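# Two robots load cartons into window seat, close lid

## Task

Carry both cartons from the desk into the window seat's storage box, then close its lid completely. The lid drops closed whenever nothing supports it, so it must never fall unsupported beyond a small distance and must never bang shut. Either robot or both may do the work. At the end each robot must have released everything and backed away. No robot may tip over or be left leaning. Anything that stays in place only because a robot is still holding it does not count as done.

## Robot and tools

Robots: two identical Hello Robot Stretch 3 units, r1 and r2. Each has a two-wheel differential base (0.33 m long, 0.34 m wide, passive omni wheel at the rear), a lift carriage on a vertical mast, and a telescoping arm that reaches out to the robot's RIGHT side. The gripper cannot be pushed forward by the arm; drive the base for that. The base cannot slide sideways. Turning in place pivots about the point between the drive wheels, 0.05 m behind the front edge. With the arm retracted and wrist folded, the turning sweep has radius 0.28 m; an unfolded level wrist pokes beyond it.

Frames: the base frame sits on the floor between the drive wheels, x forward, y left, z up. Every robot reports in its own frames, so relative positions between robots come only from images, lidar_m, wrist_depth_mm and head_depth_mm. hand_pose is in the base frame, located where closed fingertips meet; with wrist joints at zero its x axis is up, y back toward the mast, z toward the rear. The odometry frame is the base frame at scene start; base_odometry counts wheel turns, so slip shows as travel. Heading is positive leftward, range -3.142 to 3.142.

Tool execute_actions: arguments "actions" (a list holding one action, or empty to just read state and images) and optional "cameras" (names such as r1_head_camera, r1_nav_camera, r1_wrist_camera and the r2 versions, or "all"; omitted or null means all, [] means none). An action maps "r1" and/or "r2" to an object with "base", "joints", and optionally "contact_limits". Everything in one action starts simultaneously. "base" holds exactly one relative command: {"translate_m": d}, a straight drive of d metres from the current spot, forward positive, range -1 to 1; or {"rotate_rad": d}, a turn in place, counter-clockwise (left) positive, range -3.2 to 3.2. "joints" holds absolute targets by name: lift_m 0 to 1.1 (arm height); arm_m 0 to 0.52 (extension); wrist_yaw_rad -1.345 to 4.42 (0 along the arm, positive toward the front, 3.0 folded over the base); wrist_pitch_rad -1.57 to 0.451 (0 level, negative tips fingers down); wrist_roll_rad -2.911 to 2.911 (0 fingers side by side); gripper_m -0.089 to 0.179 (larger is wider; true fingertip gap is about 0.007 less when nearly closed and 0.025 less when wide, zero below 0.007); head_pan_rad -3.953 to 1.73 (0 forward, positive left, -1.57 faces along the arm); head_tilt_rad -1.53 to 0.419 (negative down). "contact_limits" only accepts arm_m, a motor_effort percent 1 to 100 at which arm motion halts with contact_stop; smaller is gentler but too small halts immediately, and the limit also caps holding force until the next action. Any unknown key or out-of-range number rejects the whole call. Omitted joints or robots may keep driving toward old targets. Each action ends within 15 s. If a result reports a stop, the remaining calls in that reply are skipped.

Tool wait: {"seconds": 0 to 10}; commands nothing, returns state and images. Tool zoom_image: {"camera": name, "region": [x0, y0, x1, y1]} in pixels of that camera's most recent full image, origin top-left, at most 504 by 504. Tool finished_scene: {"scene": number}; ends the scene irreversibly and reports success. Replying without a tool call ends everything.

Result lines: base_status and joint_status tell how each motion ended: done, off_target (still pushing), contact_stop, time_out, torque_fault. After the last three the old target is dropped. The arm and lift halt and go slack on firm contact until commanded again; a slack lift may sag under load or keep pressing. Base, wrist and head never auto-stop. A wrist servo pushed hard for several seconds shuts off for 10 s and goes limp. on_its_own lists uncommanded joints; its "held at" is the held target, not the position, and effort outside the rest range hints at pushing or load. motor_effort is percent of maximum, positive toward higher values, with peak in brackets; readings carry fixed and random error. Positive wheel effort means pushing forward. base_tilt gives forward/right lean in degrees (fixed error up to about 4). turned_by_wheels and turned_by_imu give rotation since the last result. lidar_m: 12 distances in 30-degree sectors, first straight ahead, going counter-clockwise (4th left, 7th behind, 10th right), plane 0.17 m high, 0.15 to 12 m, "-" for nothing; misses clear objects and thin legs, sees the other robot, parts of sectors 5, 6, 9, 10 may be self-hidden. wrist_depth_mm (45 to 1000) and head_depth_mm (280 to 4000, sideways image) are 7x7 grids of median depth, top-left first.

Speed: base goes 0.30 m/s and 1.9 rad/s only with lift_m under 0.30, arm_m under 0.03 and wrist_yaw_rad over 2.54; otherwise 0.10 m/s and 0.63 rad/s.

Gripping: command gripper_m smaller than the object's width; lower squeezes harder but a stall guard may ease off, so heavy items can slip; resend a different value to re-squeeze. To release, open at least 0.02 beyond the touch value. Neither reading nor status confirms a hold; check images.

Caution: fold or unfold the wrist only with lift_m between 0.32 and 0.95, pitch -0.4 and roll near 0; once folded the lift may drop to 0.25. With yaw below -0.4 keep pitch at -0.5 or lower. Pushing on something rigid with the gripper above about 0.45 m can tip the robot; so can driving while gripping something fixed, snagging furniture (worst in reverse), or pushing again after a contact_stop. If leaning, reverse the last move in small steps, free the gripper, and lower lift to about 0.2. Robots pressing against each other ends the run; a base touching another robot presses hard with even millimetres more travel. Identical commands give slightly different travel (up to 2.5 cm per metre), which matters for shared loads. Avoid drops, slams, and letting the lid fall. Loose objects may occasionally get nudged. The simulation keeps running while you think.

Cameras: head and nav cameras turn with the head; the wrist camera rides the gripper. Calibration gives OpenCV intrinsics and a base-to-camera transform per camera, with small per-scene errors.

Each tool is called after "Emit:" as name(argument=value, ...), one argument or row to a line, values as JSON.

## Session

Emit:
execute_actions(
  actions=[],
)

Scene clock: 0.00 s.
r1.base_odometry: x=+0.000 y=+0.000 heading=+0.000 (m, m, rad; r1's odometry frame)
r1.turned_by_wheels: +0.000 (rad since the last result)
r1.turned_by_imu: +0.000 (rad since the last result)
r1.base_tilt: forward=+0.4 right=+1.0 (deg)
r1.lidar_m: 1.78 2.67 2.55 1.86 1.74 1.79 1.44 1.07 1.04 1.09 1.53 1.94
r1.head_depth_mm: 1878 1916 1939 1928 1954 1963 1959 / 1972 2054 2056 2076 2089 2093 2076 / 2072 2199 2196 2214 2187 2212 2103 / 2079 2363 2361 2390 2355 1818 1916 / 2081 2549 2576 2576 2502 2518 2158 / 2088 2764 2793 2815 2617 2737 2158 / 2090 2951 3054 3063 2614 2951 2160
r1.base_status: not commanded
r1.joint_positions: lift_m=+0.546 arm_m=-0.001 wrist_yaw_rad=+3.066 wrist_pitch_rad=-0.467 wrist_roll_rad=-0.008 gripper_m=+0.037 head_pan_rad=+0.003 head_tilt_rad=+0.012
r1.joint_status: not commanded
r1.motor_effort: left_wheel=+1 right_wheel=+0 lift_m=+41 arm_m=-1 wrist_yaw_rad=+0 wrist_pitch_rad=+6 wrist_roll_rad=+0 gripper_m=+0 head_pan_rad=+0 head_tilt_rad=+3 (%)
r1.hand_pose: x=-0.0049 y=+0.0734 z=+0.5476 quat_wxyz=(+0.189, +0.691, +0.139, +0.684) (m; r1's base frame)
r1.wrist_depth_mm: - - - - - - - / - - - - - - - / - - - - - - - / - - - - - - - / - - 941 943 941 887 887 / 847 827 822 784 - 782 748 / 718 728 692 706 670 676 660
r2.base_odometry: x=+0.000 y=+0.000 heading=+0.000 (m, m, rad; r2's odometry frame)
r2.turned_by_wheels: +0.000 (rad since the last result)
r2.turned_by_imu: +0.000 (rad since the last result)
r2.base_tilt: forward=-0.4 right=+0.9 (deg)
r2.lidar_m: 2.99 2.08 1.52 1.77 1.20 1.12 1.14 1.46 1.83 1.68 1.81 2.51
r2.head_depth_mm: 1714 2464 3431 3395 3361 3346 2325 / 1727 2521 3525 3550 3517 3421 2308 / 1745 2576 3740 3750 3710 3557 2294 / 1752 2565 3894 3952 3837 3541 2261 / 1776 2607 3544 3471 3528 3291 2261 / 1765 2629 2923 2985 2976 2854 2236 / 1806 2484 2561 2572 2577 1683 1996
r2.base_status: not commanded
r2.joint_positions: lift_m=+0.598 arm_m=+0.000 wrist_yaw_rad=+3.101 wrist_pitch_rad=-0.424 wrist_roll_rad=-0.014 gripper_m=+0.037 head_pan_rad=-0.001 head_tilt_rad=+0.005
r2.joint_status: not commanded
r2.motor_effort: left_wheel=+0 right_wheel=+0 lift_m=+38 arm_m=-1 wrist_yaw_rad=+1 wrist_pitch_rad=+6 wrist_roll_rad=-1 gripper_m=-1 head_pan_rad=+0 head_tilt_rad=+3 (%)
r2.hand_pose: x=-0.0122 y=+0.0785 z=+0.6099 quat_wxyz=(+0.162, +0.689, +0.136, +0.693) (m; r2's base frame)
r2.wrist_depth_mm: 895 - - - - - - / 935 - - - - - - / 965 - - - - - - / - - - - - - - / 944 - - - - - - / 843 862 881 856 - 861 874 / 722 734 716 729 736 741 750
pictures: r1_head_camera (sideways: a quarter turn clockwise sets it upright), r1_nav_camera (sideways: a quarter turn counterclockwise sets it upright), r1_wrist_camera, r2_head_camera (sideways: a quarter turn clockwise sets it upright), r2_nav_camera (sideways: a quarter turn counterclockwise sets it upright), r2_wrist_camera
camera_calibration (this result's frames):
r1_head_camera: T_world_to_cam=[[-0.0397885, -0.0176583, -0.999052, 1.32508], [-0.0376706, 0.99916, -0.0161599, 0.0233764], [0.998498, 0.0369919, -0.0404203, 0.0110406], [0, 0, 0, 1]] pos_world=[0.0425794, -0.000366569, 1.32464]
r1_nav_camera: T_world_to_cam=[[0.0391364, -0.0110733, 0.999173, -1.25958], [0.0321384, -0.999407, -0.0123347, 0.0721329], [0.998717, 0.0325946, -0.0387573, -0.00212429], [0, 0, 0, 1]] pos_world=[0.0490987, 0.0582117, 1.25934]
r1_wrist_camera: T_world_to_cam=[[0.996949, -0.0493754, -0.0604517, 0.0539706], [-0.0779705, -0.594289, -0.800463, 0.516818], [0.00359743, 0.802735, -0.596326, 0.431961], [0, 0, 0, 1]] pos_world=[-0.0150633, -0.0369462, 0.674546]
r2_head_camera: T_world_to_cam=[[0.0564635, -0.0387655, -0.997652, 1.31351], [-0.0212226, 0.998974, -0.040018, 0.0536541], [0.998179, 0.0234323, 0.0555829, -0.116438], [0, 0, 0, 1]] pos_world=[0.0431987, 0.0000484745, 1.31905]
r2_nav_camera: T_world_to_cam=[[-0.0353516, -0.0260337, 0.999036, -1.25806], [-0.0280879, -0.99924, -0.0270329, 0.0832515], [0.99898, -0.0290165, 0.0345935, -0.0854149], [0, 0, 0, 1]] pos_world=[0.0431919, 0.0479578, 1.26205]
r2_wrist_camera: T_world_to_cam=[[0.999197, -0.014215, 0.0374582, -0.00888067], [0.0228314, -0.566253, -0.823915, 0.581334], [0.0329228, 0.824109, -0.565474, 0.444581], [0, 0, 0, 1]] pos_world=[-0.019036, -0.0373274, 0.730701]
Images, in order (width x height): r1_head_camera 896x504, r1_nav_camera 672x504, r1_wrist_camera 644x364, r2_head_camera 896x504, r2_nav_camera 672x504, r2_wrist_camera 644x364.

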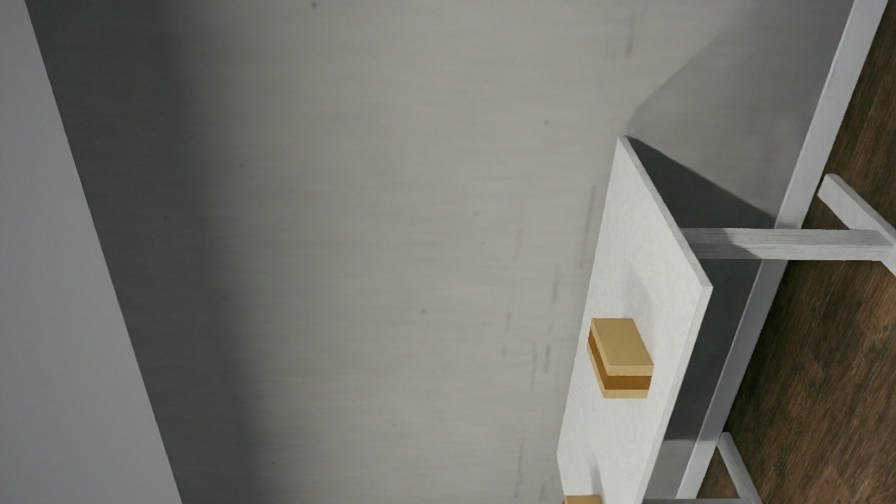

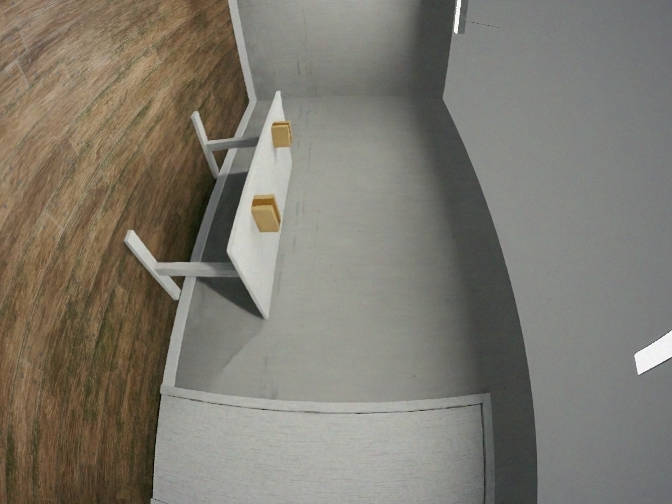

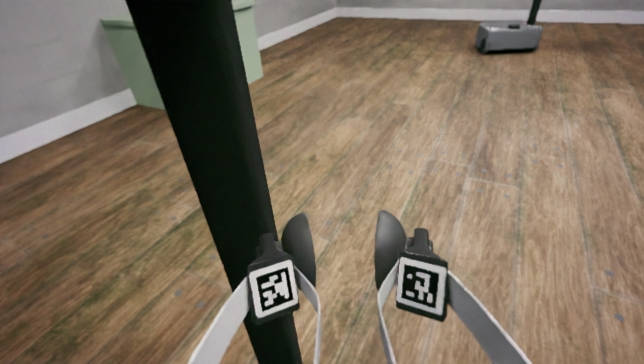

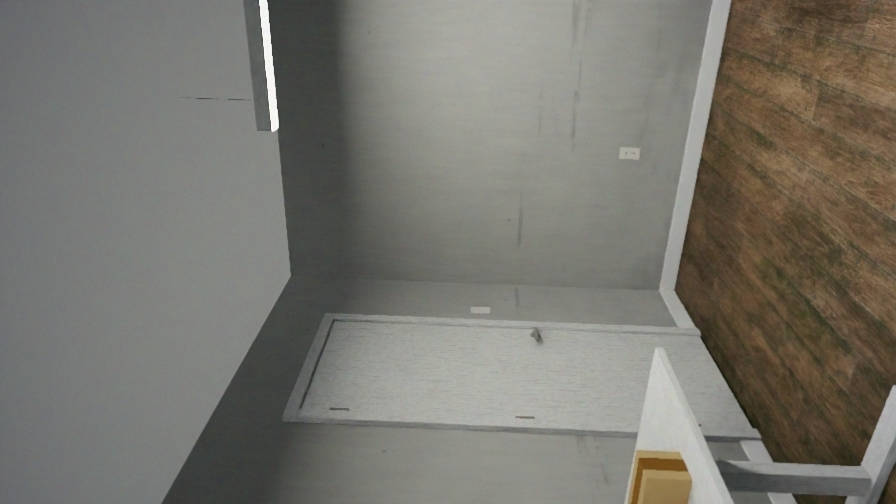

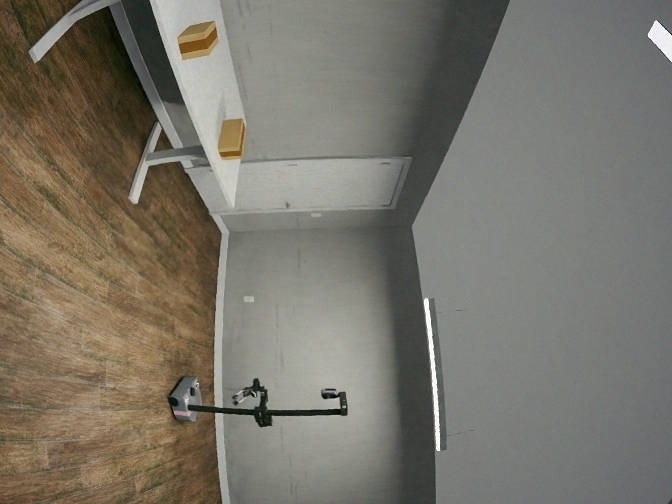

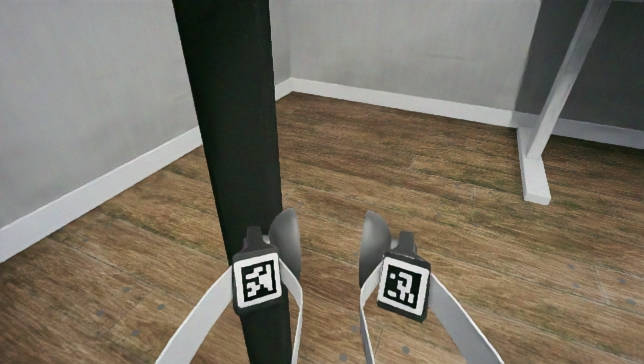

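Emit:
execute_actions(
  actions=[
    {"r1":{"base":{"rotate_rad":0.475},"joints":{"wrist_yaw_rad":1.5,"head_pan_rad":1.5,"head_tilt_rad":-0.5}},"r2":{"base":{"rotate_rad":0.385},"joints":{"wrist_yaw_rad":1.5,"head_pan_rad":-1.9,"head_tilt_rad":-0.5}}},
  ],
  cameras=["r1_head_camera","r2_head_camera"],
)

Emit:
execute_actions(
  actions=[
    {"r1":{"base":{"translate_m":0.8},"joints":{"wrist_yaw_rad":0,"wrist_pitch_rad":-1.57,"lift_m":1.04,"gripper_m":0.179,"head_pan_rad":-0.6,"head_tilt_rad":-0.5}},"r2":{"base":{"translate_m":0.74},"joints":{"wrist_yaw_rad":0,"wrist_pitch_rad":-1.57,"lift_m":1.04,"gripper_m":0.179,"head_pan_rad":0.75,"head_tilt_rad":-0.8}}},
  ],
  cameras=["r1_head_camera","r2_head_camera"],
)

Scene clock: 41.47 s.
r1.base_odometry: x=+0.000 y=+0.000 heading=+0.475 (m, m, rad; r1's odometry frame)
r1.turned_by_wheels: +0.475 (rad since the last result)
r1.turned_by_imu: +0.471 (rad since the last result)
r1.base_tilt: forward=+0.6 right=+1.0 (deg)
r1.lidar_m: 2.68 2.55 1.96 1.69 1.80 1.51 1.09 1.04 1.07 1.45 1.94 1.78
r1.head_depth_mm: 2307 2585 2937 2569 1934 1539 1287 / 2144 2375 2536 2247 1929 1550 1291 / 1984 2190 2355 2051 1932 1543 1290 / 1863 2030 2191 2131 1942 1551 1296 / 1752 1896 2100 2278 1952 1551 1292 / 1653 1798 1957 2157 1942 1553 1296 / 1564 1691 1838 2007 1947 1551 1329
r1.base_status: done
r1.joint_positions: lift_m=+0.546 arm_m=-0.001 wrist_yaw_rad=+1.503 wrist_pitch_rad=-0.467 wrist_roll_rad=-0.008 gripper_m=+0.037 head_pan_rad=+1.493 head_tilt_rad=-0.494
r1.joint_status: all done
r1.motor_effort: left_wheel=-1(3) right_wheel=+2(7) lift_m=+41(41) arm_m=-1(0) wrist_yaw_rad=-3(2) wrist_pitch_rad=+6(6) wrist_roll_rad=+0(0) gripper_m=+0(0) head_pan_rad=+3(47) head_tilt_rad=-5(44) (%)
r1.hand_pose: x=+0.1961 y=-0.1587 z=+0.5476 quat_wxyz=(+0.616, +0.588, -0.388, +0.352) (m; r1's base frame)
r1.wrist_depth_mm: - - - - - - - / - - - - - - - / - - - - - - - / - - - - - - - / - 961 990 936 944 917 893 / 844 832 835 800 - 765 762 / 729 710 708 704 668 677 652
r2.base_odometry: x=+0.000 y=+0.000 heading=+0.385 (m, m, rad; r2's odometry frame)
r2.turned_by_wheels: +0.385 (rad since the last result)
r2.turned_by_imu: +0.389 (rad since the last result)
r2.base_tilt: forward=-0.4 right=+0.8 (deg)
r2.lidar_m: 2.16 1.52 1.93 1.28 1.12 1.12 1.32 1.83 1.82 1.68 2.56 3.64
r2.head_depth_mm: 1507 1620 1736 1871 1978 1619 1318 / 1585 1699 1830 1998 2053 1608 1311 / 1669 1796 1948 2102 2066 1602 1313 / 1759 1916 2085 2129 2040 1598 1299 / 1850 2015 2229 1977 1974 1591 1301 / 1999 2152 2388 2090 2027 1577 1298 / 2121 2343 2585 2521 2015 1559 1291
r2.base_status: done
r2.joint_positions: lift_m=+0.598 arm_m=+0.000 wrist_yaw_rad=+1.502 wrist_pitch_rad=-0.424 wrist_roll_rad=-0.014 gripper_m=+0.037 head_pan_rad=-1.893 head_tilt_rad=-0.494
r2.joint_status: all done
r2.motor_effort: left_wheel=-2(6) right_wheel=+2(7) lift_m=+39(38) arm_m=-1(1) wrist_yaw_rad=-2(2) wrist_pitch_rad=+6(6) wrist_roll_rad=+0(0) gripper_m=+1(0) head_pan_rad=-4(46) head_tilt_rad=-3(31) (%)
r2.hand_pose: x=+0.2017 y=-0.1605 z=+0.6099 quat_wxyz=(+0.610, +0.578, -0.399, +0.367) (m; r2's base frame)
r2.wrist_depth_mm: - - - - - - - / - - - - - - - / - - - - - - - / - - - - - - - / - - - - - - - / 841 838 863 838 - 879 870 / 730 717 731 736 740 746 740
pictures: r1_head_camera (sideways: a quarter turn clockwise sets it upright), r2_head_camera (sideways: a quarter turn clockwise sets it upright)
camera_calibration (this result's frames):
r1_head_camera: T_world_to_cam=[[-0.0228727, -0.518271, -0.854911, 1.1367], [-0.99922, 0.0393874, 0.00285582, 0.00448102], [0.0321926, 0.854309, -0.518767, 0.639502], [0, 0, 0, 1]] pos_world=[0.0098895, 0.0426066, 1.30351]
r2_head_camera: T_world_to_cam=[[0.0985204, 0.417592, -0.903278, 1.18976], [0.959926, -0.279193, -0.0243738, 0.0272807], [-0.262367, -0.864678, -0.428363, 0.521173], [0, 0, 0, 1]] pos_world=[-0.00666518, -0.0385729, 1.2986]
Images, in order (width x height): r1_head_camera 896x504, r2_head_camera 896x504.

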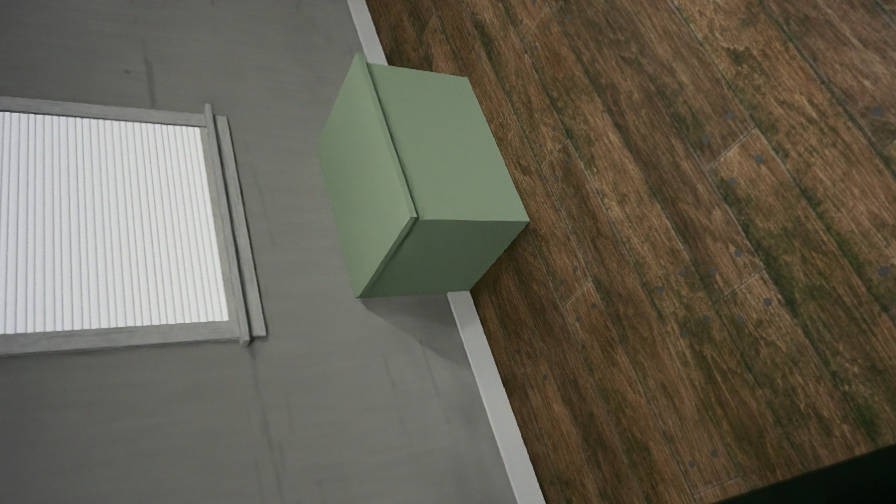

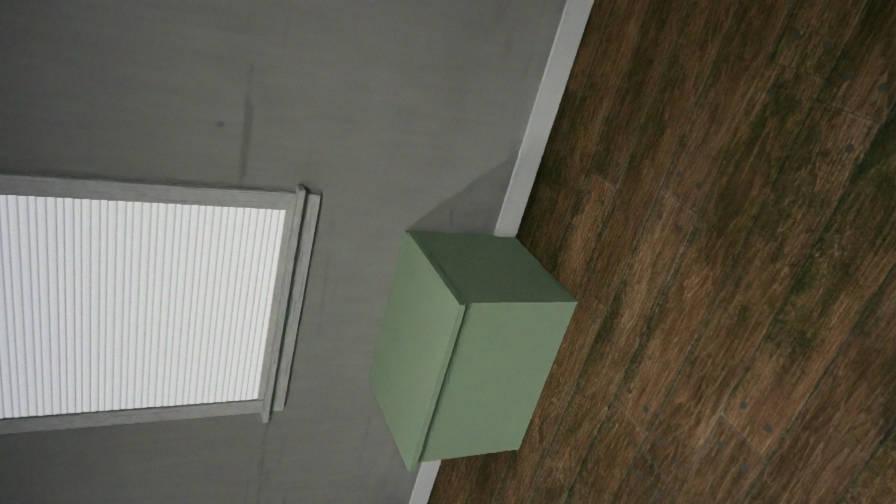

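Scene clock: 50.53 s.
r1.base_odometry: x=+0.711 y=+0.366 heading=+0.475 (m, m, rad; r1's odometry frame)
r1.turned_by_wheels: +0.000 (rad since the last result)
r1.turned_by_imu: +0.003 (rad since the last result)
r1.base_tilt: forward=+0.7 right=+1.1 (deg)
r1.lidar_m: 1.88 1.37 3.09 1.84 1.80 2.27 1.80 1.72 1.78 1.60 1.55 1.11
r1.head_depth_mm: 1298 1408 1508 1677 1814 1550 1294 / 1353 1481 1563 1131 1763 1556 1287 / 1419 1553 1625 1132 1814 1510 1291 / 1488 1632 1676 1133 1944 1550 1289 / 1563 1727 1675 1103 1948 1556 1290 / 1649 1838 1687 1253 1945 1548 1293 / 1739 1960 1683 1328 1935 1557 1293
r1.base_status: done
r1.joint_positions: lift_m=+1.040 arm_m=-0.001 wrist_yaw_rad=+0.003 wrist_pitch_rad=-1.562 wrist_roll_rad=-0.008 gripper_m=+0.179 head_pan_rad=-0.593 head_tilt_rad=-0.494
r1.joint_status: all done
r1.motor_effort: left_wheel=-1(2) right_wheel=+2(8) lift_m=+53(55) arm_m=-1(1) wrist_yaw_rad=-3(3) wrist_pitch_rad=-4(5) wrist_roll_rad=+0(0) gripper_m=+0(84) head_pan_rad=-4(46) head_tilt_rad=-4(4) (%)
r1.hand_pose: x=-0.0217 y=-0.1221 z=+0.9219 quat_wxyz=(+0.505, +0.500, -0.499, -0.495) (m; r1's base frame)
r1.wrist_depth_mm: - - - - - 979 975 / - - - - - - - / - - - - - - - / - - - - - - - / - - - - - - - / - - - - - - - / - - - - - - -
r2.base_odometry: x=+0.686 y=+0.278 heading=+0.385 (m, m, rad; r2's odometry frame)
r2.turned_by_wheels: +0.000 (rad since the last result)
r2.turned_by_imu: +0.005 (rad since the last result)
r2.base_tilt: forward=-0.4 right=+0.9 (deg)
r2.lidar_m: 1.42 1.40 0.95 1.65 1.63 1.63 1.93 2.37 1.98 2.80 1.38 2.65
r2.head_depth_mm: 1176 1286 1038 844 1541 1307 1139 / 1177 1288 958 820 1537 1307 1138 / 1182 1289 847 822 1530 1306 1139 / 1184 1305 1027 862 1518 1298 1141 / 1186 1305 1027 862 1476 1298 1134 / 1194 1330 1017 860 1513 1294 1135 / 1187 1357 1577 1668 1507 1289 1126
r2.base_status: done
r2.joint_positions: lift_m=+1.039 arm_m=+0.000 wrist_yaw_rad=+0.002 wrist_pitch_rad=-1.559 wrist_roll_rad=-0.014 gripper_m=+0.179 head_pan_rad=+0.743 head_tilt_rad=-0.790
r2.joint_status: all done
joint sent to its limit — the command would take r2.wrist_pitch_rad past its lower limit, so that joint was sent only as far as its limit.
r2.motor_effort: left_wheel=-2(4) right_wheel=+2(6) lift_m=+57(59) arm_m=-2(1) wrist_yaw_rad=-1(2) wrist_pitch_rad=-4(6) wrist_roll_rad=+0(0) gripper_m=+0(84) head_pan_rad=+4(45) head_tilt_rad=-5(30) (%)
r2.hand_pose: x=-0.0217 y=-0.1240 z=+0.9215 quat_wxyz=(+0.507, +0.501, -0.499, -0.493) (m; r2's base frame)
r2.wrist_depth_mm: - - - - - - - / - - - - - - - / - - - - - - - / - - - - - - - / - - - - - - - / - - - - - - - / - - - - - - -
pictures: r1_head_camera (sideways: a quarter turn clockwise sets it upright), r2_head_camera (sideways: a quarter turn clockwise sets it upright)
camera_calibration (this result's frames):
r1_head_camera: T_world_to_cam=[[-0.439978, 0.275294, -0.85477, 1.13906], [0.526416, 0.850222, 0.00286626, -0.00483898], [0.727534, -0.448704, -0.518999, 0.635562], [0, 0, 0, 1]] pos_world=[0.0413146, -0.0242829, 1.3035]
r2_head_camera: T_world_to_cam=[[-0.469034, -0.48326, -0.739233, 0.979341], [-0.70834, 0.70577, -0.0119511, 0.0212772], [0.527504, 0.518023, -0.673343, 0.835077], [0, 0, 0, 1]] pos_world=[0.0339091, 0.0256702, 1.28651]
Images, in order (width x height): r1_head_camera 896x504, r2_head_camera 896x504.

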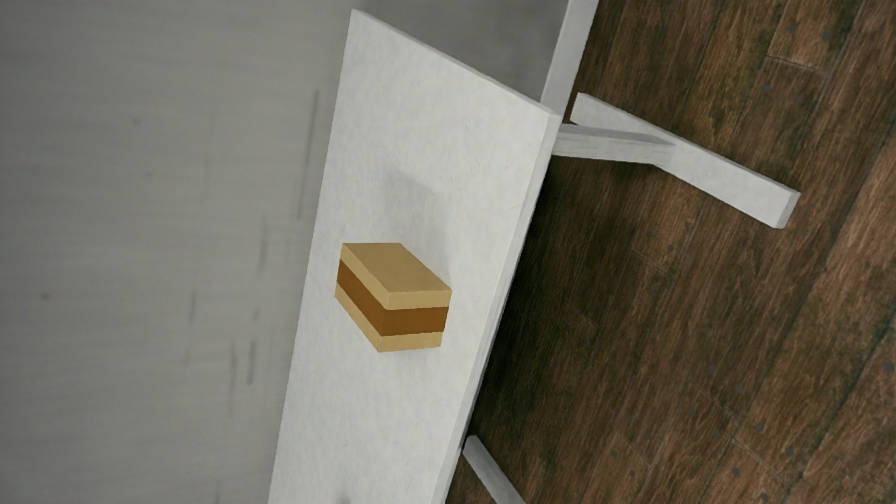

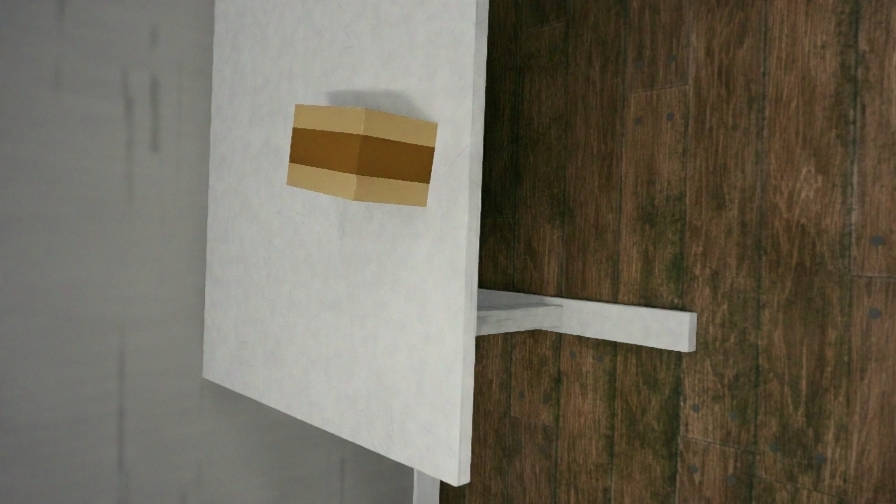

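Emit:
execute_actions(
  actions=[
    {"r1":{"base":{"translate_m":0.26}},"r2":{"base":{"translate_m":0.22}}},
  ],
  cameras=[],
)

Emit:
execute_actions(
  actions=[
    {"r1":{"base":{"translate_m":0.40},"joints":{"arm_m":0.35,"head_pan_rad":-1.57,"head_tilt_rad":-0.9}},"r2":{"base":{"rotate_rad":2.39},"joints":{"arm_m":0.2,"head_pan_rad":-1.57,"head_tilt_rad":-0.9}}},
  ],
  cameras=[],
)

Emit:
execute_actions(
  actions=[
    {"r1":{"base":{"rotate_rad":0.60},"joints":{"arm_m":0.48,"lift_m":1.0}},"r2":{"joints":{"arm_m":0.49,"lift_m":1.0}}},
  ],
  cameras=["r1_wrist_camera","r2_wrist_camera"],
)

Scene clock: 76.20 s.
r1.base_odometry: x=+0.943 y=+0.485 heading=+0.475 (m, m, rad; r1's odometry frame)
r1.turned_by_wheels: +0.000 (rad since the last result)
r1.turned_by_imu: +0.001 (rad since the last result)
r1.base_tilt: forward=+0.6 right=+1.0 (deg)
r1.lidar_m: 1.63 1.01 2.88 1.97 1.93 2.40 2.03 1.94 2.00 1.47 0.95 1.47
r1.head_depth_mm: 1181 1275 1384 1123 853 1422 1287 / 1233 1342 1451 1133 853 1535 1263 / 1293 1408 1514 990 886 1545 1293 / 1356 1487 1577 941 946 1542 1294 / 1423 1569 1660 1135 1741 1554 1295 / 1505 1673 1686 1139 1871 1557 1300 / 1588 1767 1683 1138 1912 1558 1290
r1.base_status: done
r1.joint_positions: lift_m=+1.040 arm_m=-0.001 wrist_yaw_rad=+0.003 wrist_pitch_rad=-1.562 wrist_roll_rad=-0.008 gripper_m=+0.179 head_pan_rad=-0.593 head_tilt_rad=-0.494
r1.joint_status: not commanded
r1.motor_effort: left_wheel=-1(4) right_wheel=+2(7) lift_m=+53(53) arm_m=+0(0) wrist_yaw_rad=-3(2) wrist_pitch_rad=-4(4) wrist_roll_rad=+0(0) gripper_m=+0(0) head_pan_rad=-4(3) head_tilt_rad=-4(4) (%)
r1.hand_pose: x=-0.0217 y=-0.1221 z=+0.9219 quat_wxyz=(+0.505, +0.500, -0.499, -0.495) (m; r1's base frame)
r1.wrist_depth_mm: - - - - - 983 978 / - - - - - - - / - - - - - - - / - - - - - - - / - - - - - - - / - - - - - - - / - - - - - - -
r2.base_odometry: x=+0.890 y=+0.360 heading=+0.385 (m, m, rad; r2's odometry frame)
r2.turned_by_wheels: +0.000 (rad since the last result)
r2.turned_by_imu: +0.002 (rad since the last result)
r2.base_tilt: forward=-0.3 right=+0.8 (deg)
r2.lidar_m: 1.20 1.24 0.83 1.46 1.78 1.79 2.11 2.52 2.10 2.97 1.01 2.33
r2.head_depth_mm: 1037 1174 1037 818 714 1309 1136 / 1042 1180 1031 818 713 1301 1138 / 1043 1184 1023 816 728 1305 1130 / 1044 1192 1025 684 717 1307 1136 / 1047 1192 1028 694 723 1294 1133 / 1049 1194 1016 808 722 1270 1127 / 1051 1187 1013 806 722 1294 1134
r2.base_status: done
r2.joint_positions: lift_m=+1.039 arm_m=+0.000 wrist_yaw_rad=+0.002 wrist_pitch_rad=-1.559 wrist_roll_rad=-0.014 gripper_m=+0.179 head_pan_rad=+0.743 head_tilt_rad=-0.790
r2.joint_status: not commanded
r2.motor_effort: left_wheel=-2(5) right_wheel=+2(7) lift_m=+57(57) arm_m=-1(1) wrist_yaw_rad=-1(2) wrist_pitch_rad=-4(3) wrist_roll_rad=+0(1) gripper_m=+1(0) head_pan_rad=+4(3) head_tilt_rad=-4(5) (%)
r2.hand_pose: x=-0.0217 y=-0.1240 z=+0.9215 quat_wxyz=(+0.507, +0.501, -0.499, -0.493) (m; r2's base frame)
r2.wrist_depth_mm: - - - - - - - / - - - - - - - / - - - - - - - / - - - - - - - / - - - - - - - / - - - - - - - / - - - - - - -
pictures: none
No camera images: the call's "cameras" was empty. Leave "cameras" out to get every camera's image.

Scene clock: 81.33 s.
r1.base_odometry: x=+1.299 y=+0.667 heading=+0.475 (m, m, rad; r1's odometry frame)
r1.turned_by_wheels: +0.000 (rad since the last result)
r1.turned_by_imu: +0.001 (rad since the last result)
r1.base_tilt: forward=+0.6 right=+1.1 (deg)
r1.lidar_m: 1.23 0.61 0.61 2.64 2.11 2.62 2.38 2.27 1.72 0.78 0.82 1.25
r1.head_depth_mm: 1508 1832 1864 1600 1395 1242 1121 / 1427 1703 1886 1599 1402 1247 1150 / - 1646 818 1543 1406 1243 1155 / 1262 1448 819 747 1384 1253 1146 / 1204 989 813 721 1410 1261 1125 / 1127 996 827 707 1395 1261 1132 / 1083 996 806 679 1347 1261 1129
r1.base_status: done
r1.joint_positions: lift_m=+1.040 arm_m=+0.350 wrist_yaw_rad=+0.001 wrist_pitch_rad=-1.563 wrist_roll_rad=-0.008 gripper_m=+0.179 head_pan_rad=-1.563 head_tilt_rad=-0.889
r1.joint_status: all done
r1.motor_effort: left_wheel=+0(3) right_wheel=+2(8) lift_m=+53(53) arm_m=+4(7) wrist_yaw_rad=-2(3) wrist_pitch_rad=-3(4) wrist_roll_rad=+0(0) gripper_m=+0(1) head_pan_rad=-4(47) head_tilt_rad=-7(42) (%)
r1.hand_pose: x=-0.0217 y=-0.4725 z=+0.9219 quat_wxyz=(+0.504, +0.500, -0.499, -0.496) (m; r1's base frame)
r1.wrist_depth_mm: 344 344 337 335 - - - / 348 346 343 344 - - - / 352 357 354 353 - - - / 308 367 364 365 - - - / 304 374 378 - - - - / 390 - - - - - - / 406 - - - - - -
r2.base_odometry: x=+0.890 y=+0.360 heading=+2.775 (m, m, rad; r2's odometry frame)
r2.turned_by_wheels: +2.390 (rad since the last result)
r2.turned_by_imu: +2.416 (rad since the last result)
r2.base_tilt: forward=-0.3 right=+0.9 (deg)
r2.lidar_m: 1.78 1.87 2.59 2.11 2.20 0.67 0.66 1.20 1.26 0.88 0.83 1.82
r2.head_depth_mm: - 1088 890 749 1395 1255 1110 / - 1080 863 740 1414 1250 1110 / - - - 703 1395 1257 1121 / 1085 1113 680 702 1427 1248 1116 / 1095 1108 881 736 1418 1247 1108 / 1108 1116 883 751 1421 1249 1105 / 1125 1274 882 752 1412 1247 1107
r2.base_status: done
r2.joint_positions: lift_m=+1.039 arm_m=+0.200 wrist_yaw_rad=+0.000 wrist_pitch_rad=-1.560 wrist_roll_rad=-0.014 gripper_m=+0.179 head_pan_rad=-1.563 head_tilt_rad=-0.889
r2.joint_status: all done
r2.motor_effort: left_wheel=-1(6) right_wheel=+2(5) lift_m=+57(57) arm_m=+3(4) wrist_yaw_rad=+0(1) wrist_pitch_rad=-3(4) wrist_roll_rad=+0(0) gripper_m=+1(1) head_pan_rad=-4(47) head_tilt_rad=-5(17) (%)
r2.hand_pose: x=-0.0216 y=-0.3234 z=+0.9215 quat_wxyz=(+0.506, +0.501, -0.499, -0.494) (m; r2's base frame)
r2.wrist_depth_mm: 334 335 332 330 329 329 329 / - - - 349 338 336 334 / - - - - - - - / - - - - - - - / - - - - - - - / - - - - - - - / - - - - - - -
pictures: none
No camera images: the call's "cameras" was empty. Leave "cameras" out to get every camera's image.

Scene clock: 84.70 s.
r1.base_odometry: x=+1.299 y=+0.667 heading=+1.075 (m, m, rad; r1's odometry frame)
r1.turned_by_wheels: +0.600 (rad since the last result)
r1.turned_by_imu: +0.595 (rad since the last result)
r1.base_tilt: forward=+0.7 right=+1.2 (deg)
r1.lidar_m: 0.61 2.60 2.59 2.10 2.68 2.33 2.27 1.61 0.78 1.21 1.27 1.23
r1.head_depth_mm: 1095 971 813 695 1400 1246 1118 / 1103 979 816 698 1380 1249 1152 / - 982 671 714 1405 1253 1156 / 1111 984 781 715 1415 1250 1147 / 1120 990 822 720 1410 1254 1126 / 1130 994 826 737 1418 1256 1131 / 1136 1001 830 739 1424 1258 1131
r1.base_status: done
r1.joint_positions: lift_m=+1.000 arm_m=+0.480 wrist_yaw_rad=+0.001 wrist_pitch_rad=-1.563 wrist_roll_rad=-0.008 gripper_m=+0.179 head_pan_rad=-1.563 head_tilt_rad=-0.889
r1.joint_status: all done
r1.motor_effort: left_wheel=+0(4) right_wheel=+1(10) lift_m=+29(47) arm_m=+4(1) wrist_yaw_rad=-1(1) wrist_pitch_rad=-3(3) wrist_roll_rad=+0(0) gripper_m=-1(1) head_pan_rad=-3(4) head_tilt_rad=-8(8) (%)
r1.hand_pose: x=-0.0217 y=-0.6024 z=+0.8827 quat_wxyz=(+0.504, +0.500, -0.499, -0.496) (m; r1's base frame)
r1.wrist_depth_mm: 307 304 301 298 292 293 289 / 313 307 306 191 191 298 296 / 317 318 314 196 196 308 304 / 325 326 322 201 201 315 313 / 340 336 328 206 207 325 321 / 347 - 337 212 212 334 - / 359 354 355 218 219 341 342
r2.base_odometry: x=+0.890 y=+0.360 heading=+2.775 (m, m, rad; r2's odometry frame)
r2.turned_by_wheels: +0.000 (rad since the last result)
r2.turned_by_imu: +0.000 (rad since the last result)
r2.base_tilt: forward=-0.4 right=+0.9 (deg)
r2.lidar_m: 1.78 1.88 2.58 2.11 2.19 3.06 0.65 1.20 1.27 0.88 0.83 1.82
r2.head_depth_mm: 1070 1119 893 740 1410 1254 1111 / 1078 1112 888 736 1408 1255 1113 / - 1073 731 704 1399 1249 1120 / 1081 1117 701 699 1431 1250 1114 / 1097 1106 885 735 1406 1249 1106 / 1105 1105 882 749 1414 1236 1102 / 1123 1271 882 751 1429 1241 1103
r2.base_status: not commanded
r2.joint_positions: lift_m=+1.001 arm_m=+0.490 wrist_yaw_rad=+0.000 wrist_pitch_rad=-1.560 wrist_roll_rad=-0.014 gripper_m=+0.179 head_pan_rad=-1.563 head_tilt_rad=-0.889
r2.joint_status: all done
r2.motor_effort: left_wheel=-1(1) right_wheel=+1(2) lift_m=+16(50) arm_m=+4(4) wrist_yaw_rad=+1(0) wrist_pitch_rad=-3(3) wrist_roll_rad=-1(0) gripper_m=+0(0) head_pan_rad=-3(3) head_tilt_rad=-5(5) (%)
r2.hand_pose: x=-0.0216 y=-0.6133 z=+0.8829 quat_wxyz=(+0.506, +0.501, -0.499, -0.494) (m; r2's base frame)
r2.wrist_depth_mm: 297 296 296 293 293 293 292 / 305 306 302 302 299 301 296 / 310 311 309 306 308 305 307 / 321 319 316 199 200 313 314 / 327 329 208 205 320 323 323 / 336 338 212 208 330 334 330 / - - 218 216 343 344 343
pictures: r1_wrist_camera, r2_wrist_camera
camera_calibration (this result's frames):
r1_wrist_camera: T_world_to_cam=[[-0.997888, 0.0414236, -0.0500284, 0.0598884], [0.0325708, 0.985529, 0.166348, 0.482697], [0.0561952, 0.164367, -0.984797, 1.13379], [0, 0, 0, 1]] pos_world=[-0.0196734, -0.66455, 1.03925]
r2_wrist_camera: T_world_to_cam=[[-0.998987, -0.0443372, -0.0076914, -0.0413105], [-0.0449987, 0.985181, 0.165509, 0.491202], [0.000239206, 0.165688, -0.986178, 1.13638], [0, 0, 0, 1]] pos_world=[-0.019437, -0.674038, 1.03905]
Images, in order (width x height): r1_wrist_camera 644x364, r2_wrist_camera 644x364.

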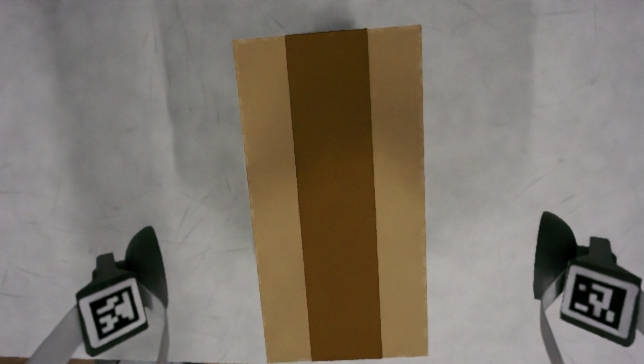

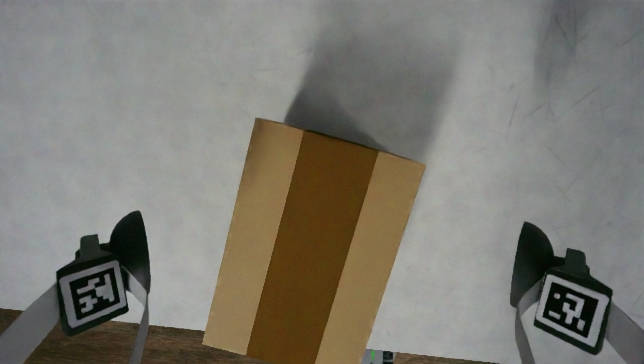

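Emit:
execute_actions(
  actions=[
    {"r1":{"joints":{"arm_m":0.49,"wrist_yaw_rad":0.03,"lift_m":0.965}},"r2":{"base":{"translate_m":0.005},"joints":{"arm_m":0.463,"wrist_yaw_rad":-0.2,"lift_m":0.965}}},
  ],
  cameras=["r1_wrist_camera","r2_wrist_camera"],
)

Scene clock: 98.27 s.
r1.base_odometry: x=+1.299 y=+0.667 heading=+1.075 (m, m, rad; r1's odometry frame)
r1.turned_by_wheels: +0.000 (rad since the last result)
r1.turned_by_imu: +0.000 (rad since the last result)
r1.base_tilt: forward=+0.5 right=+1.1 (deg)
r1.lidar_m: 0.62 2.59 2.60 2.10 2.66 2.33 2.28 1.60 0.78 1.21 1.28 1.23
r1.head_depth_mm: 1098 971 812 697 1400 1245 1114 / 1101 1003 815 698 1382 1246 1151 / - 753 669 715 1404 1247 1158 / 1111 984 782 717 1409 1258 1139 / 1117 989 821 720 1413 1259 1123 / 1125 995 824 737 1415 1257 1128 / 1137 999 828 740 1423 1257 1130
r1.base_status: not commanded
r1.joint_positions: lift_m=+0.965 arm_m=+0.490 wrist_yaw_rad=+0.027 wrist_pitch_rad=-1.563 wrist_roll_rad=-0.008 gripper_m=+0.179 head_pan_rad=-1.563 head_tilt_rad=-0.889
r1.joint_status: all done
r1.motor_effort: left_wheel=+0(0) right_wheel=+2(1) lift_m=+29(28) arm_m=+4(5) wrist_yaw_rad=+3(2) wrist_pitch_rad=-3(3) wrist_roll_rad=+0(0) gripper_m=+1(0) head_pan_rad=-4(3) head_tilt_rad=-7(7) (%)
r1.hand_pose: x=-0.0222 y=-0.6123 z=+0.8477 quat_wxyz=(+0.510, +0.507, -0.493, -0.490) (m; r1's base frame)
r1.wrist_depth_mm: 271 270 265 264 259 259 259 / 277 277 160 157 157 267 264 / 286 284 165 161 161 275 272 / 292 289 169 165 166 282 280 / 300 299 292 170 169 290 286 / 308 - 301 174 174 298 - / 317 322 311 180 178 303 304
r2.base_odometry: x=+0.885 y=+0.362 heading=+2.775 (m, m, rad; r2's odometry frame)
r2.turned_by_wheels: +0.000 (rad since the last result)
r2.turned_by_imu: +0.000 (rad since the last result)
r2.base_tilt: forward=-0.3 right=+0.9 (deg)
r2.lidar_m: 1.78 1.87 2.59 2.11 2.21 3.06 0.66 1.21 1.27 0.87 0.83 1.82
r2.head_depth_mm: - 1083 895 738 1405 1254 1112 / 1094 1115 888 736 1402 1246 1109 / - 1043 726 702 1398 1249 1118 / 1081 1113 720 700 1416 1249 1117 / 1101 1109 880 735 1403 1248 1102 / 1109 1112 884 751 1425 1242 1102 / 1116 1278 878 751 1424 1243 1108
r2.base_status: done
r2.joint_positions: lift_m=+0.966 arm_m=+0.463 wrist_yaw_rad=-0.198 wrist_pitch_rad=-1.560 wrist_roll_rad=-0.014 gripper_m=+0.179 head_pan_rad=-1.563 head_tilt_rad=-0.889
r2.joint_status: all done
r2.motor_effort: left_wheel=-2(3) right_wheel=+2(9) lift_m=+15(14) arm_m=-5(5) wrist_yaw_rad=-1(1) wrist_pitch_rad=-3(3) wrist_roll_rad=-1(0) gripper_m=+0(0) head_pan_rad=-3(3) head_tilt_rad=-5(5) (%)
r2.hand_pose: x=-0.0174 y=-0.5873 z=+0.8479 quat_wxyz=(+0.455, +0.449, -0.546, -0.542) (m; r2's base frame)
r2.wrist_depth_mm: 264 265 263 262 261 260 260 / 272 269 268 265 267 265 266 / 277 278 163 160 160 274 272 / 284 284 166 164 165 282 279 / 292 291 171 168 169 287 286 / 300 301 176 172 175 295 295 / 311 308 181 178 179 - 899
pictures: r1_wrist_camera, r2_wrist_camera
camera_calibration (this result's frames):
r1_wrist_camera: T_world_to_cam=[[-0.99862, 0.0159998, -0.0500248, 0.0424008], [0.00746081, 0.986025, 0.166431, 0.498057], [0.0519886, 0.165828, -0.984783, 1.1018], [0, 0, 0, 1]] pos_world=[-0.0186545, -0.674484, 1.00426]
r2_wrist_camera: T_world_to_cam=[[-0.988174, 0.153146, -0.00769141, 0.0799418], [0.14978, 0.974768, 0.16551, 0.468821], [0.0328445, 0.1624, -0.986178, 1.09619], [0, 0, 0, 1]] pos_world=[-0.0272277, -0.647256, 1.00406]
Images, in order (width x height): r1_wrist_camera 644x364, r2_wrist_camera 644x364.

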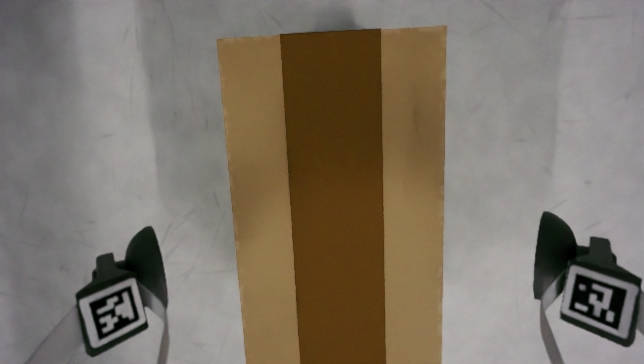

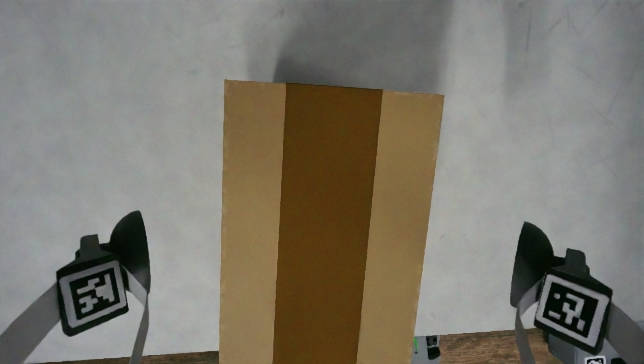

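Emit:
execute_actions(
  actions=[
    {"r1":{"base":{"translate_m":0.005},"joints":{"lift_m":0.918}},"r2":{"base":{"translate_m":0.004},"joints":{"lift_m":0.918}}},
  ],
  cameras=[],
)

Emit:
execute_actions(
  actions=[
    {"r1":{"joints":{"gripper_m":0.07}},"r2":{"joints":{"gripper_m":0.07}}},
  ],
  cameras=[],
)

Emit:
execute_actions(
  actions=[
    {"r1":{"joints":{"lift_m":0.95,"head_pan_rad":1.57,"head_tilt_rad":-0.45}},"r2":{"joints":{"lift_m":0.95,"head_pan_rad":1.7,"head_tilt_rad":-0.45}}},
  ],
  cameras=["r1_wrist_camera","r2_wrist_camera","r1_head_camera","r2_head_camera"],
)

Scene clock: 107.00 s.
r1.base_odometry: x=+1.301 y=+0.672 heading=+1.075 (m, m, rad; r1's odometry frame)
r1.turned_by_wheels: +0.000 (rad since the last result)
r1.turned_by_imu: +0.000 (rad since the last result)
r1.base_tilt: forward=+0.4 right=+1.2 (deg)
r1.lidar_m: 0.62 2.60 2.59 2.09 2.67 2.34 2.29 1.61 0.78 1.21 1.28 1.22
r1.head_depth_mm: - 944 814 696 1400 1240 1116 / 1127 979 794 699 1373 1245 1149 / - 731 669 715 1411 1246 1156 / 1111 985 767 717 1405 1255 1141 / 1124 988 823 720 1417 1255 1128 / 1125 992 826 739 1416 1256 1131 / 1135 1001 831 738 1425 1260 1133
r1.base_status: done
r1.joint_positions: lift_m=+0.918 arm_m=+0.490 wrist_yaw_rad=+0.027 wrist_pitch_rad=-1.563 wrist_roll_rad=-0.008 gripper_m=+0.179 head_pan_rad=-1.563 head_tilt_rad=-0.889
r1.joint_status: all done
r1.motor_effort: left_wheel=-1(1) right_wheel=+2(8) lift_m=+29(29) arm_m=+4(4) wrist_yaw_rad=+1(1) wrist_pitch_rad=-3(3) wrist_roll_rad=+0(0) gripper_m=+1(1) head_pan_rad=-3(4) head_tilt_rad=-7(7) (%)
r1.hand_pose: x=-0.0222 y=-0.6123 z=+0.8007 quat_wxyz=(+0.510, +0.507, -0.493, -0.490) (m; r1's base frame)
r1.wrist_depth_mm: 226 226 110 109 108 109 216 / 232 231 113 112 111 111 219 / 237 235 116 114 114 115 226 / 244 241 119 118 117 230 232 / 250 248 122 121 120 179 237 / 258 - 126 124 123 184 - / 267 265 130 128 127 250 253
r2.base_odometry: x=+0.881 y=+0.364 heading=+2.775 (m, m, rad; r2's odometry frame)
r2.turned_by_wheels: +0.000 (rad since the last result)
r2.turned_by_imu: +0.000 (rad since the last result)
r2.base_tilt: forward=-0.3 right=+0.8 (deg)
r2.lidar_m: 1.77 1.88 2.58 2.11 2.20 3.06 0.66 1.21 1.27 0.85 0.83 1.81
r2.head_depth_mm: 1008 - 867 723 1407 1260 1107 / - 1101 892 738 1413 1253 1110 / - 1078 723 705 1395 1249 1118 / 1089 1135 721 700 1432 1252 1118 / 1092 1118 884 738 1393 1249 1101 / 1110 1112 883 751 1427 1241 1107 / 1120 1279 880 749 1426 1241 1101
r2.base_status: done
r2.joint_positions: lift_m=+0.919 arm_m=+0.463 wrist_yaw_rad=-0.198 wrist_pitch_rad=-1.560 wrist_roll_rad=-0.014 gripper_m=+0.179 head_pan_rad=-1.563 head_tilt_rad=-0.889
r2.joint_status: all done
r2.motor_effort: left_wheel=-2(3) right_wheel=+1(9) lift_m=+15(15) arm_m=-5(5) wrist_yaw_rad=-1(2) wrist_pitch_rad=-3(3) wrist_roll_rad=-1(0) gripper_m=+0(1) head_pan_rad=-3(4) head_tilt_rad=-5(5) (%)
r2.hand_pose: x=-0.0174 y=-0.5873 z=+0.8009 quat_wxyz=(+0.455, +0.449, -0.546, -0.542) (m; r2's base frame)
r2.wrist_depth_mm: 221 220 219 219 218 216 216 / 227 225 112 111 112 221 221 / 231 231 115 114 114 226 228 / 238 238 117 117 117 234 234 / 243 242 121 120 120 238 240 / - 250 124 123 123 245 243 / 259 257 128 127 126 255 255
pictures: none
No camera images: the call's "cameras" was empty. Leave "cameras" out to get every camera's image.

Scene clock: 108.57 s.
r1.base_odometry: x=+1.301 y=+0.672 heading=+1.074 (m, m, rad; r1's odometry frame)
r1.turned_by_wheels: +0.000 (rad since the last result)
r1.turned_by_imu: +0.000 (rad since the last result)
r1.base_tilt: forward=+0.6 right=+1.1 (deg)
r1.lidar_m: 0.62 2.59 2.60 2.09 2.68 2.34 2.28 1.60 0.78 1.21 1.27 1.23
r1.head_depth_mm: - 945 811 695 1400 1242 1118 / 1125 976 795 700 1375 1244 1154 / - 732 670 715 1413 1246 1157 / 1116 979 766 718 1411 1255 1143 / 1124 988 821 720 1412 1255 1128 / 1124 995 825 737 1420 1259 1129 / 1137 999 829 740 1419 1263 1133
r1.base_status: not commanded
r1.joint_positions: lift_m=+0.918 arm_m=+0.490 wrist_yaw_rad=+0.028 wrist_pitch_rad=-1.565 wrist_roll_rad=-0.008 gripper_m=+0.071 head_pan_rad=-1.563 head_tilt_rad=-0.889
r1.joint_status: all done
r1.motor_effort: left_wheel=-2(3) right_wheel=+8(8) lift_m=+29(29) arm_m=+4(4) wrist_yaw_rad=+2(2) wrist_pitch_rad=-2(3) wrist_roll_rad=+0(0) gripper_m=-23(96) head_pan_rad=-4(3) head_tilt_rad=-8(8) (%)
r1.hand_pose: x=-0.0223 y=-0.6119 z=+0.8007 quat_wxyz=(+0.510, +0.507, -0.492, -0.490) (m; r1's base frame)
r1.wrist_depth_mm: 227 225 112 110 109 110 216 / 232 231 114 113 112 221 223 / 240 237 117 116 115 226 227 / 244 242 121 119 118 231 232 / 252 249 124 122 121 121 238 / 258 255 126 125 124 124 244 / 266 264 131 129 127 251 251
r2.base_odometry: x=+0.881 y=+0.364 heading=+2.775 (m, m, rad; r2's odometry frame)
r2.turned_by_wheels: +0.000 (rad since the last result)
r2.turned_by_imu: +0.000 (rad since the last result)
r2.base_tilt: forward=-0.4 right=+0.9 (deg)
r2.lidar_m: 1.77 1.87 2.58 2.11 2.21 3.08 0.66 1.21 1.27 0.85 0.83 1.81
r2.head_depth_mm: 1010 - 867 721 1408 1249 1111 / - 1106 891 738 1404 1244 1115 / - 1079 702 706 1406 1253 1113 / 1083 1110 703 702 1432 1255 1109 / 1101 1113 885 734 1392 1244 1108 / 1113 1108 880 753 1425 1245 1104 / 1120 1278 879 752 1422 1245 1103
r2.base_status: not commanded
r2.joint_positions: lift_m=+0.919 arm_m=+0.463 wrist_yaw_rad=-0.199 wrist_pitch_rad=-1.561 wrist_roll_rad=-0.014 gripper_m=+0.071 head_pan_rad=-1.563 head_tilt_rad=-0.889
r2.joint_status: all done
r2.motor_effort: left_wheel=-2(2) right_wheel=+3(2) lift_m=+15(15) arm_m=-5(5) wrist_yaw_rad=-1(1) wrist_pitch_rad=-3(3) wrist_roll_rad=+0(0) gripper_m=-20(95) head_pan_rad=-4(3) head_tilt_rad=-6(5) (%)
r2.hand_pose: x=-0.0174 y=-0.5870 z=+0.8010 quat_wxyz=(+0.454, +0.449, -0.546, -0.542) (m; r2's base frame)
r2.wrist_depth_mm: 222 219 221 219 219 219 217 / 226 226 113 112 113 223 222 / 233 232 115 114 114 227 227 / 239 237 119 117 117 233 234 / 246 243 122 121 121 238 240 / 252 250 125 124 124 - 247 / 258 257 129 128 127 255 252
pictures: none
No camera images: the call's "cameras" was empty. Leave "cameras" out to get every camera's image.

Scene clock: 110.57 s.
r1.base_odometry: x=+1.301 y=+0.672 heading=+1.075 (m, m, rad; r1's odometry frame)
r1.turned_by_wheels: +0.000 (rad since the last result)
r1.turned_by_imu: +0.000 (rad since the last result)
r1.base_tilt: forward=+0.6 right=+1.1 (deg)
r1.lidar_m: 0.62 2.59 2.60 2.09 2.68 2.34 2.28 1.61 0.78 1.21 1.28 1.23
r1.head_depth_mm: 2170 2369 2597 2744 2019 1594 1319 / 2176 2363 2554 2368 2019 1591 1321 / 2200 2408 2572 2374 2029 1603 1318 / 2217 2430 2588 2418 2034 1603 1327 / 2236 2447 2688 2780 2028 1598 1325 / 2251 2457 2715 2766 2141 - - / 2260 2484 2756 2765 - - -
r1.base_status: not commanded
r1.joint_positions: lift_m=+0.949 arm_m=+0.490 wrist_yaw_rad=+0.028 wrist_pitch_rad=-1.565 wrist_roll_rad=-0.008 gripper_m=+0.074 head_pan_rad=+1.563 head_tilt_rad=-0.458
r1.joint_status: all done
r1.motor_effort: left_wheel=-1(2) right_wheel=+2(9) lift_m=+58(61) arm_m=+4(4) wrist_yaw_rad=+1(2) wrist_pitch_rad=-2(2) wrist_roll_rad=+0(0) gripper_m=-21(22) head_pan_rad=+3(47) head_tilt_rad=+5(43) (%)
r1.hand_pose: x=-0.0223 y=-0.6120 z=+0.8318 quat_wxyz=(+0.510, +0.507, -0.492, -0.490) (m; r1's base frame)
r1.wrist_depth_mm: 254 252 113 112 111 245 244 / 261 260 115 114 113 249 250 / 269 266 119 117 116 254 258 / 275 272 122 120 120 261 262 / 284 283 124 123 122 268 270 / 292 289 128 126 125 125 276 / 298 302 132 130 129 286 284
r2.base_odometry: x=+0.881 y=+0.364 heading=+2.775 (m, m, rad; r2's odometry frame)
r2.turned_by_wheels: +0.000 (rad since the last result)
r2.turned_by_imu: +0.000 (rad since the last result)
r2.base_tilt: forward=-0.3 right=+0.9 (deg)
r2.lidar_m: 1.77 1.87 2.58 2.10 2.20 3.07 0.66 1.21 1.27 0.85 0.83 1.82
r2.head_depth_mm: 2048 2197 2385 2570 2163 1665 1352 / 2080 2222 2427 2592 2167 1665 1346 / 2112 2284 2450 2638 2145 1661 1335 / 2157 2351 2517 2311 2157 1638 1342 / 2221 2380 2601 2379 2233 1635 1336 / 2274 2446 2637 2680 2394 - - / 2273 2466 - - - - -
r2.base_status: not commanded
r2.joint_positions: lift_m=+0.949 arm_m=+0.463 wrist_yaw_rad=-0.199 wrist_pitch_rad=-1.561 wrist_roll_rad=-0.014 gripper_m=+0.071 head_pan_rad=+1.693 head_tilt_rad=-0.458
r2.joint_status: all done
r2.motor_effort: left_wheel=-1(2) right_wheel=+2(4) lift_m=+63(64) arm_m=-5(5) wrist_yaw_rad=+0(1) wrist_pitch_rad=-3(3) wrist_roll_rad=-1(0) gripper_m=-19(20) head_pan_rad=+3(45) head_tilt_rad=+4(34) (%)
r2.hand_pose: x=-0.0174 y=-0.5871 z=+0.8313 quat_wxyz=(+0.454, +0.449, -0.546, -0.542) (m; r2's base frame)
r2.wrist_depth_mm: 249 248 246 246 245 245 243 / 255 252 114 114 114 250 250 / 262 260 117 116 115 255 256 / 268 268 119 119 119 263 263 / 276 274 122 122 121 268 269 / 282 - 126 125 125 - 278 / 288 290 130 129 129 - 859
pictures: r1_head_camera (sideways: a quarter turn clockwise sets it upright), r1_wrist_camera, r2_head_camera (sideways: a quarter turn clockwise sets it upright), r2_wrist_camera
camera_calibration (this result's frames):
r1_head_camera: T_world_to_cam=[[0.0136404, -0.48771, -0.872899, 1.15993], [-0.999531, -0.030597, 0.00147609, 0.00627907], [-0.027428, 0.872469, -0.487899, 0.599702], [0, 0, 0, 1]] pos_world=[0.00690282, 0.0426811, 1.30509]
r1_wrist_camera: T_world_to_cam=[[-0.998641, 0.0148448, -0.0499572, 0.0407982], [0.00624983, 0.985769, 0.167987, 0.498857], [0.05174, 0.167447, -0.984523, 1.08687], [0, 0, 0, 1]] pos_world=[-0.0186095, -0.674356, 0.98828]
r2_head_camera: T_world_to_cam=[[0.0864163, -0.386992, -0.918025, 1.20908], [-0.986897, -0.159282, -0.0257545, 0.0409551], [-0.136258, 0.908221, -0.395686, 0.477881], [0, 0, 0, 1]] pos_world=[0.0010491, 0.0404066, 1.30011]
r2_wrist_camera: T_world_to_cam=[[-0.987985, 0.154359, -0.00771277, 0.0805746], [0.150957, 0.974506, 0.165984, 0.470891], [0.0331372, 0.162825, -0.986098, 1.07999], [0, 0, 0, 1]] pos_world=[-0.0272658, -0.647173, 0.987438]
Images, in order (width x height): r1_head_camera 896x504, r1_wrist_camera 644x364, r2_head_camera 896x504, r2_wrist_camera 644x364.

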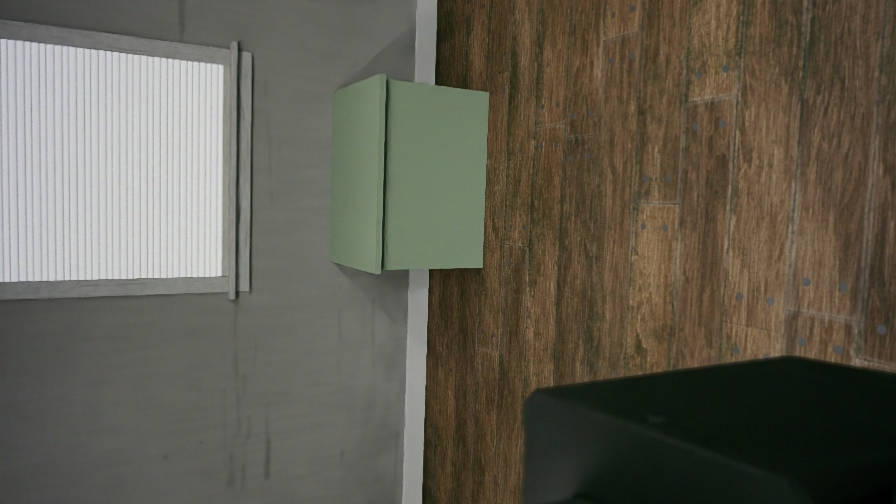

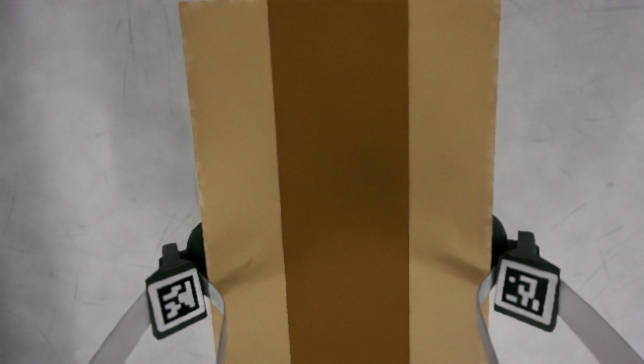

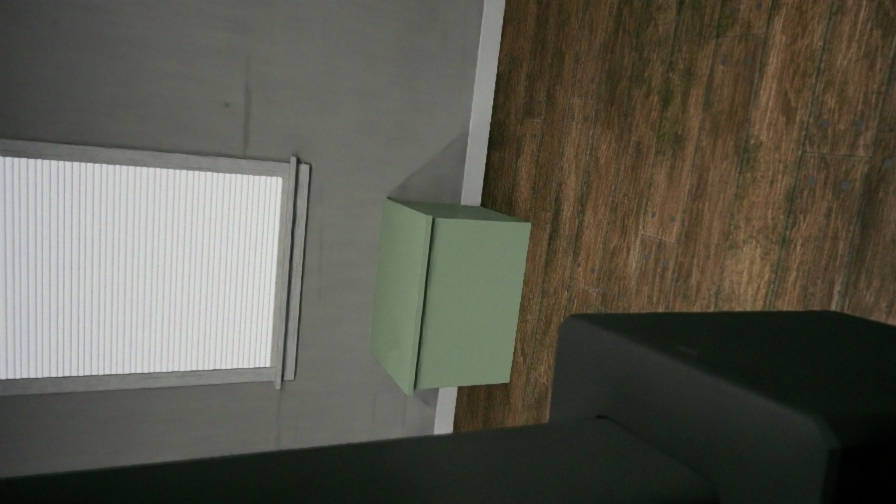

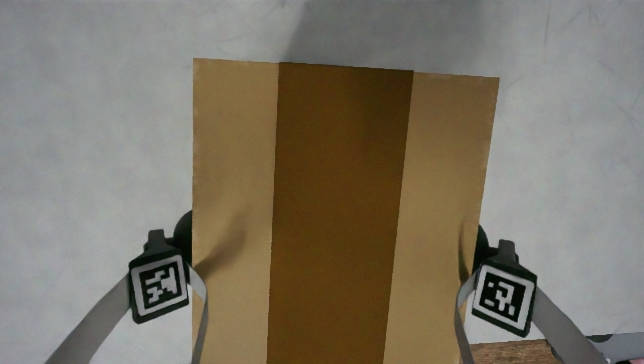

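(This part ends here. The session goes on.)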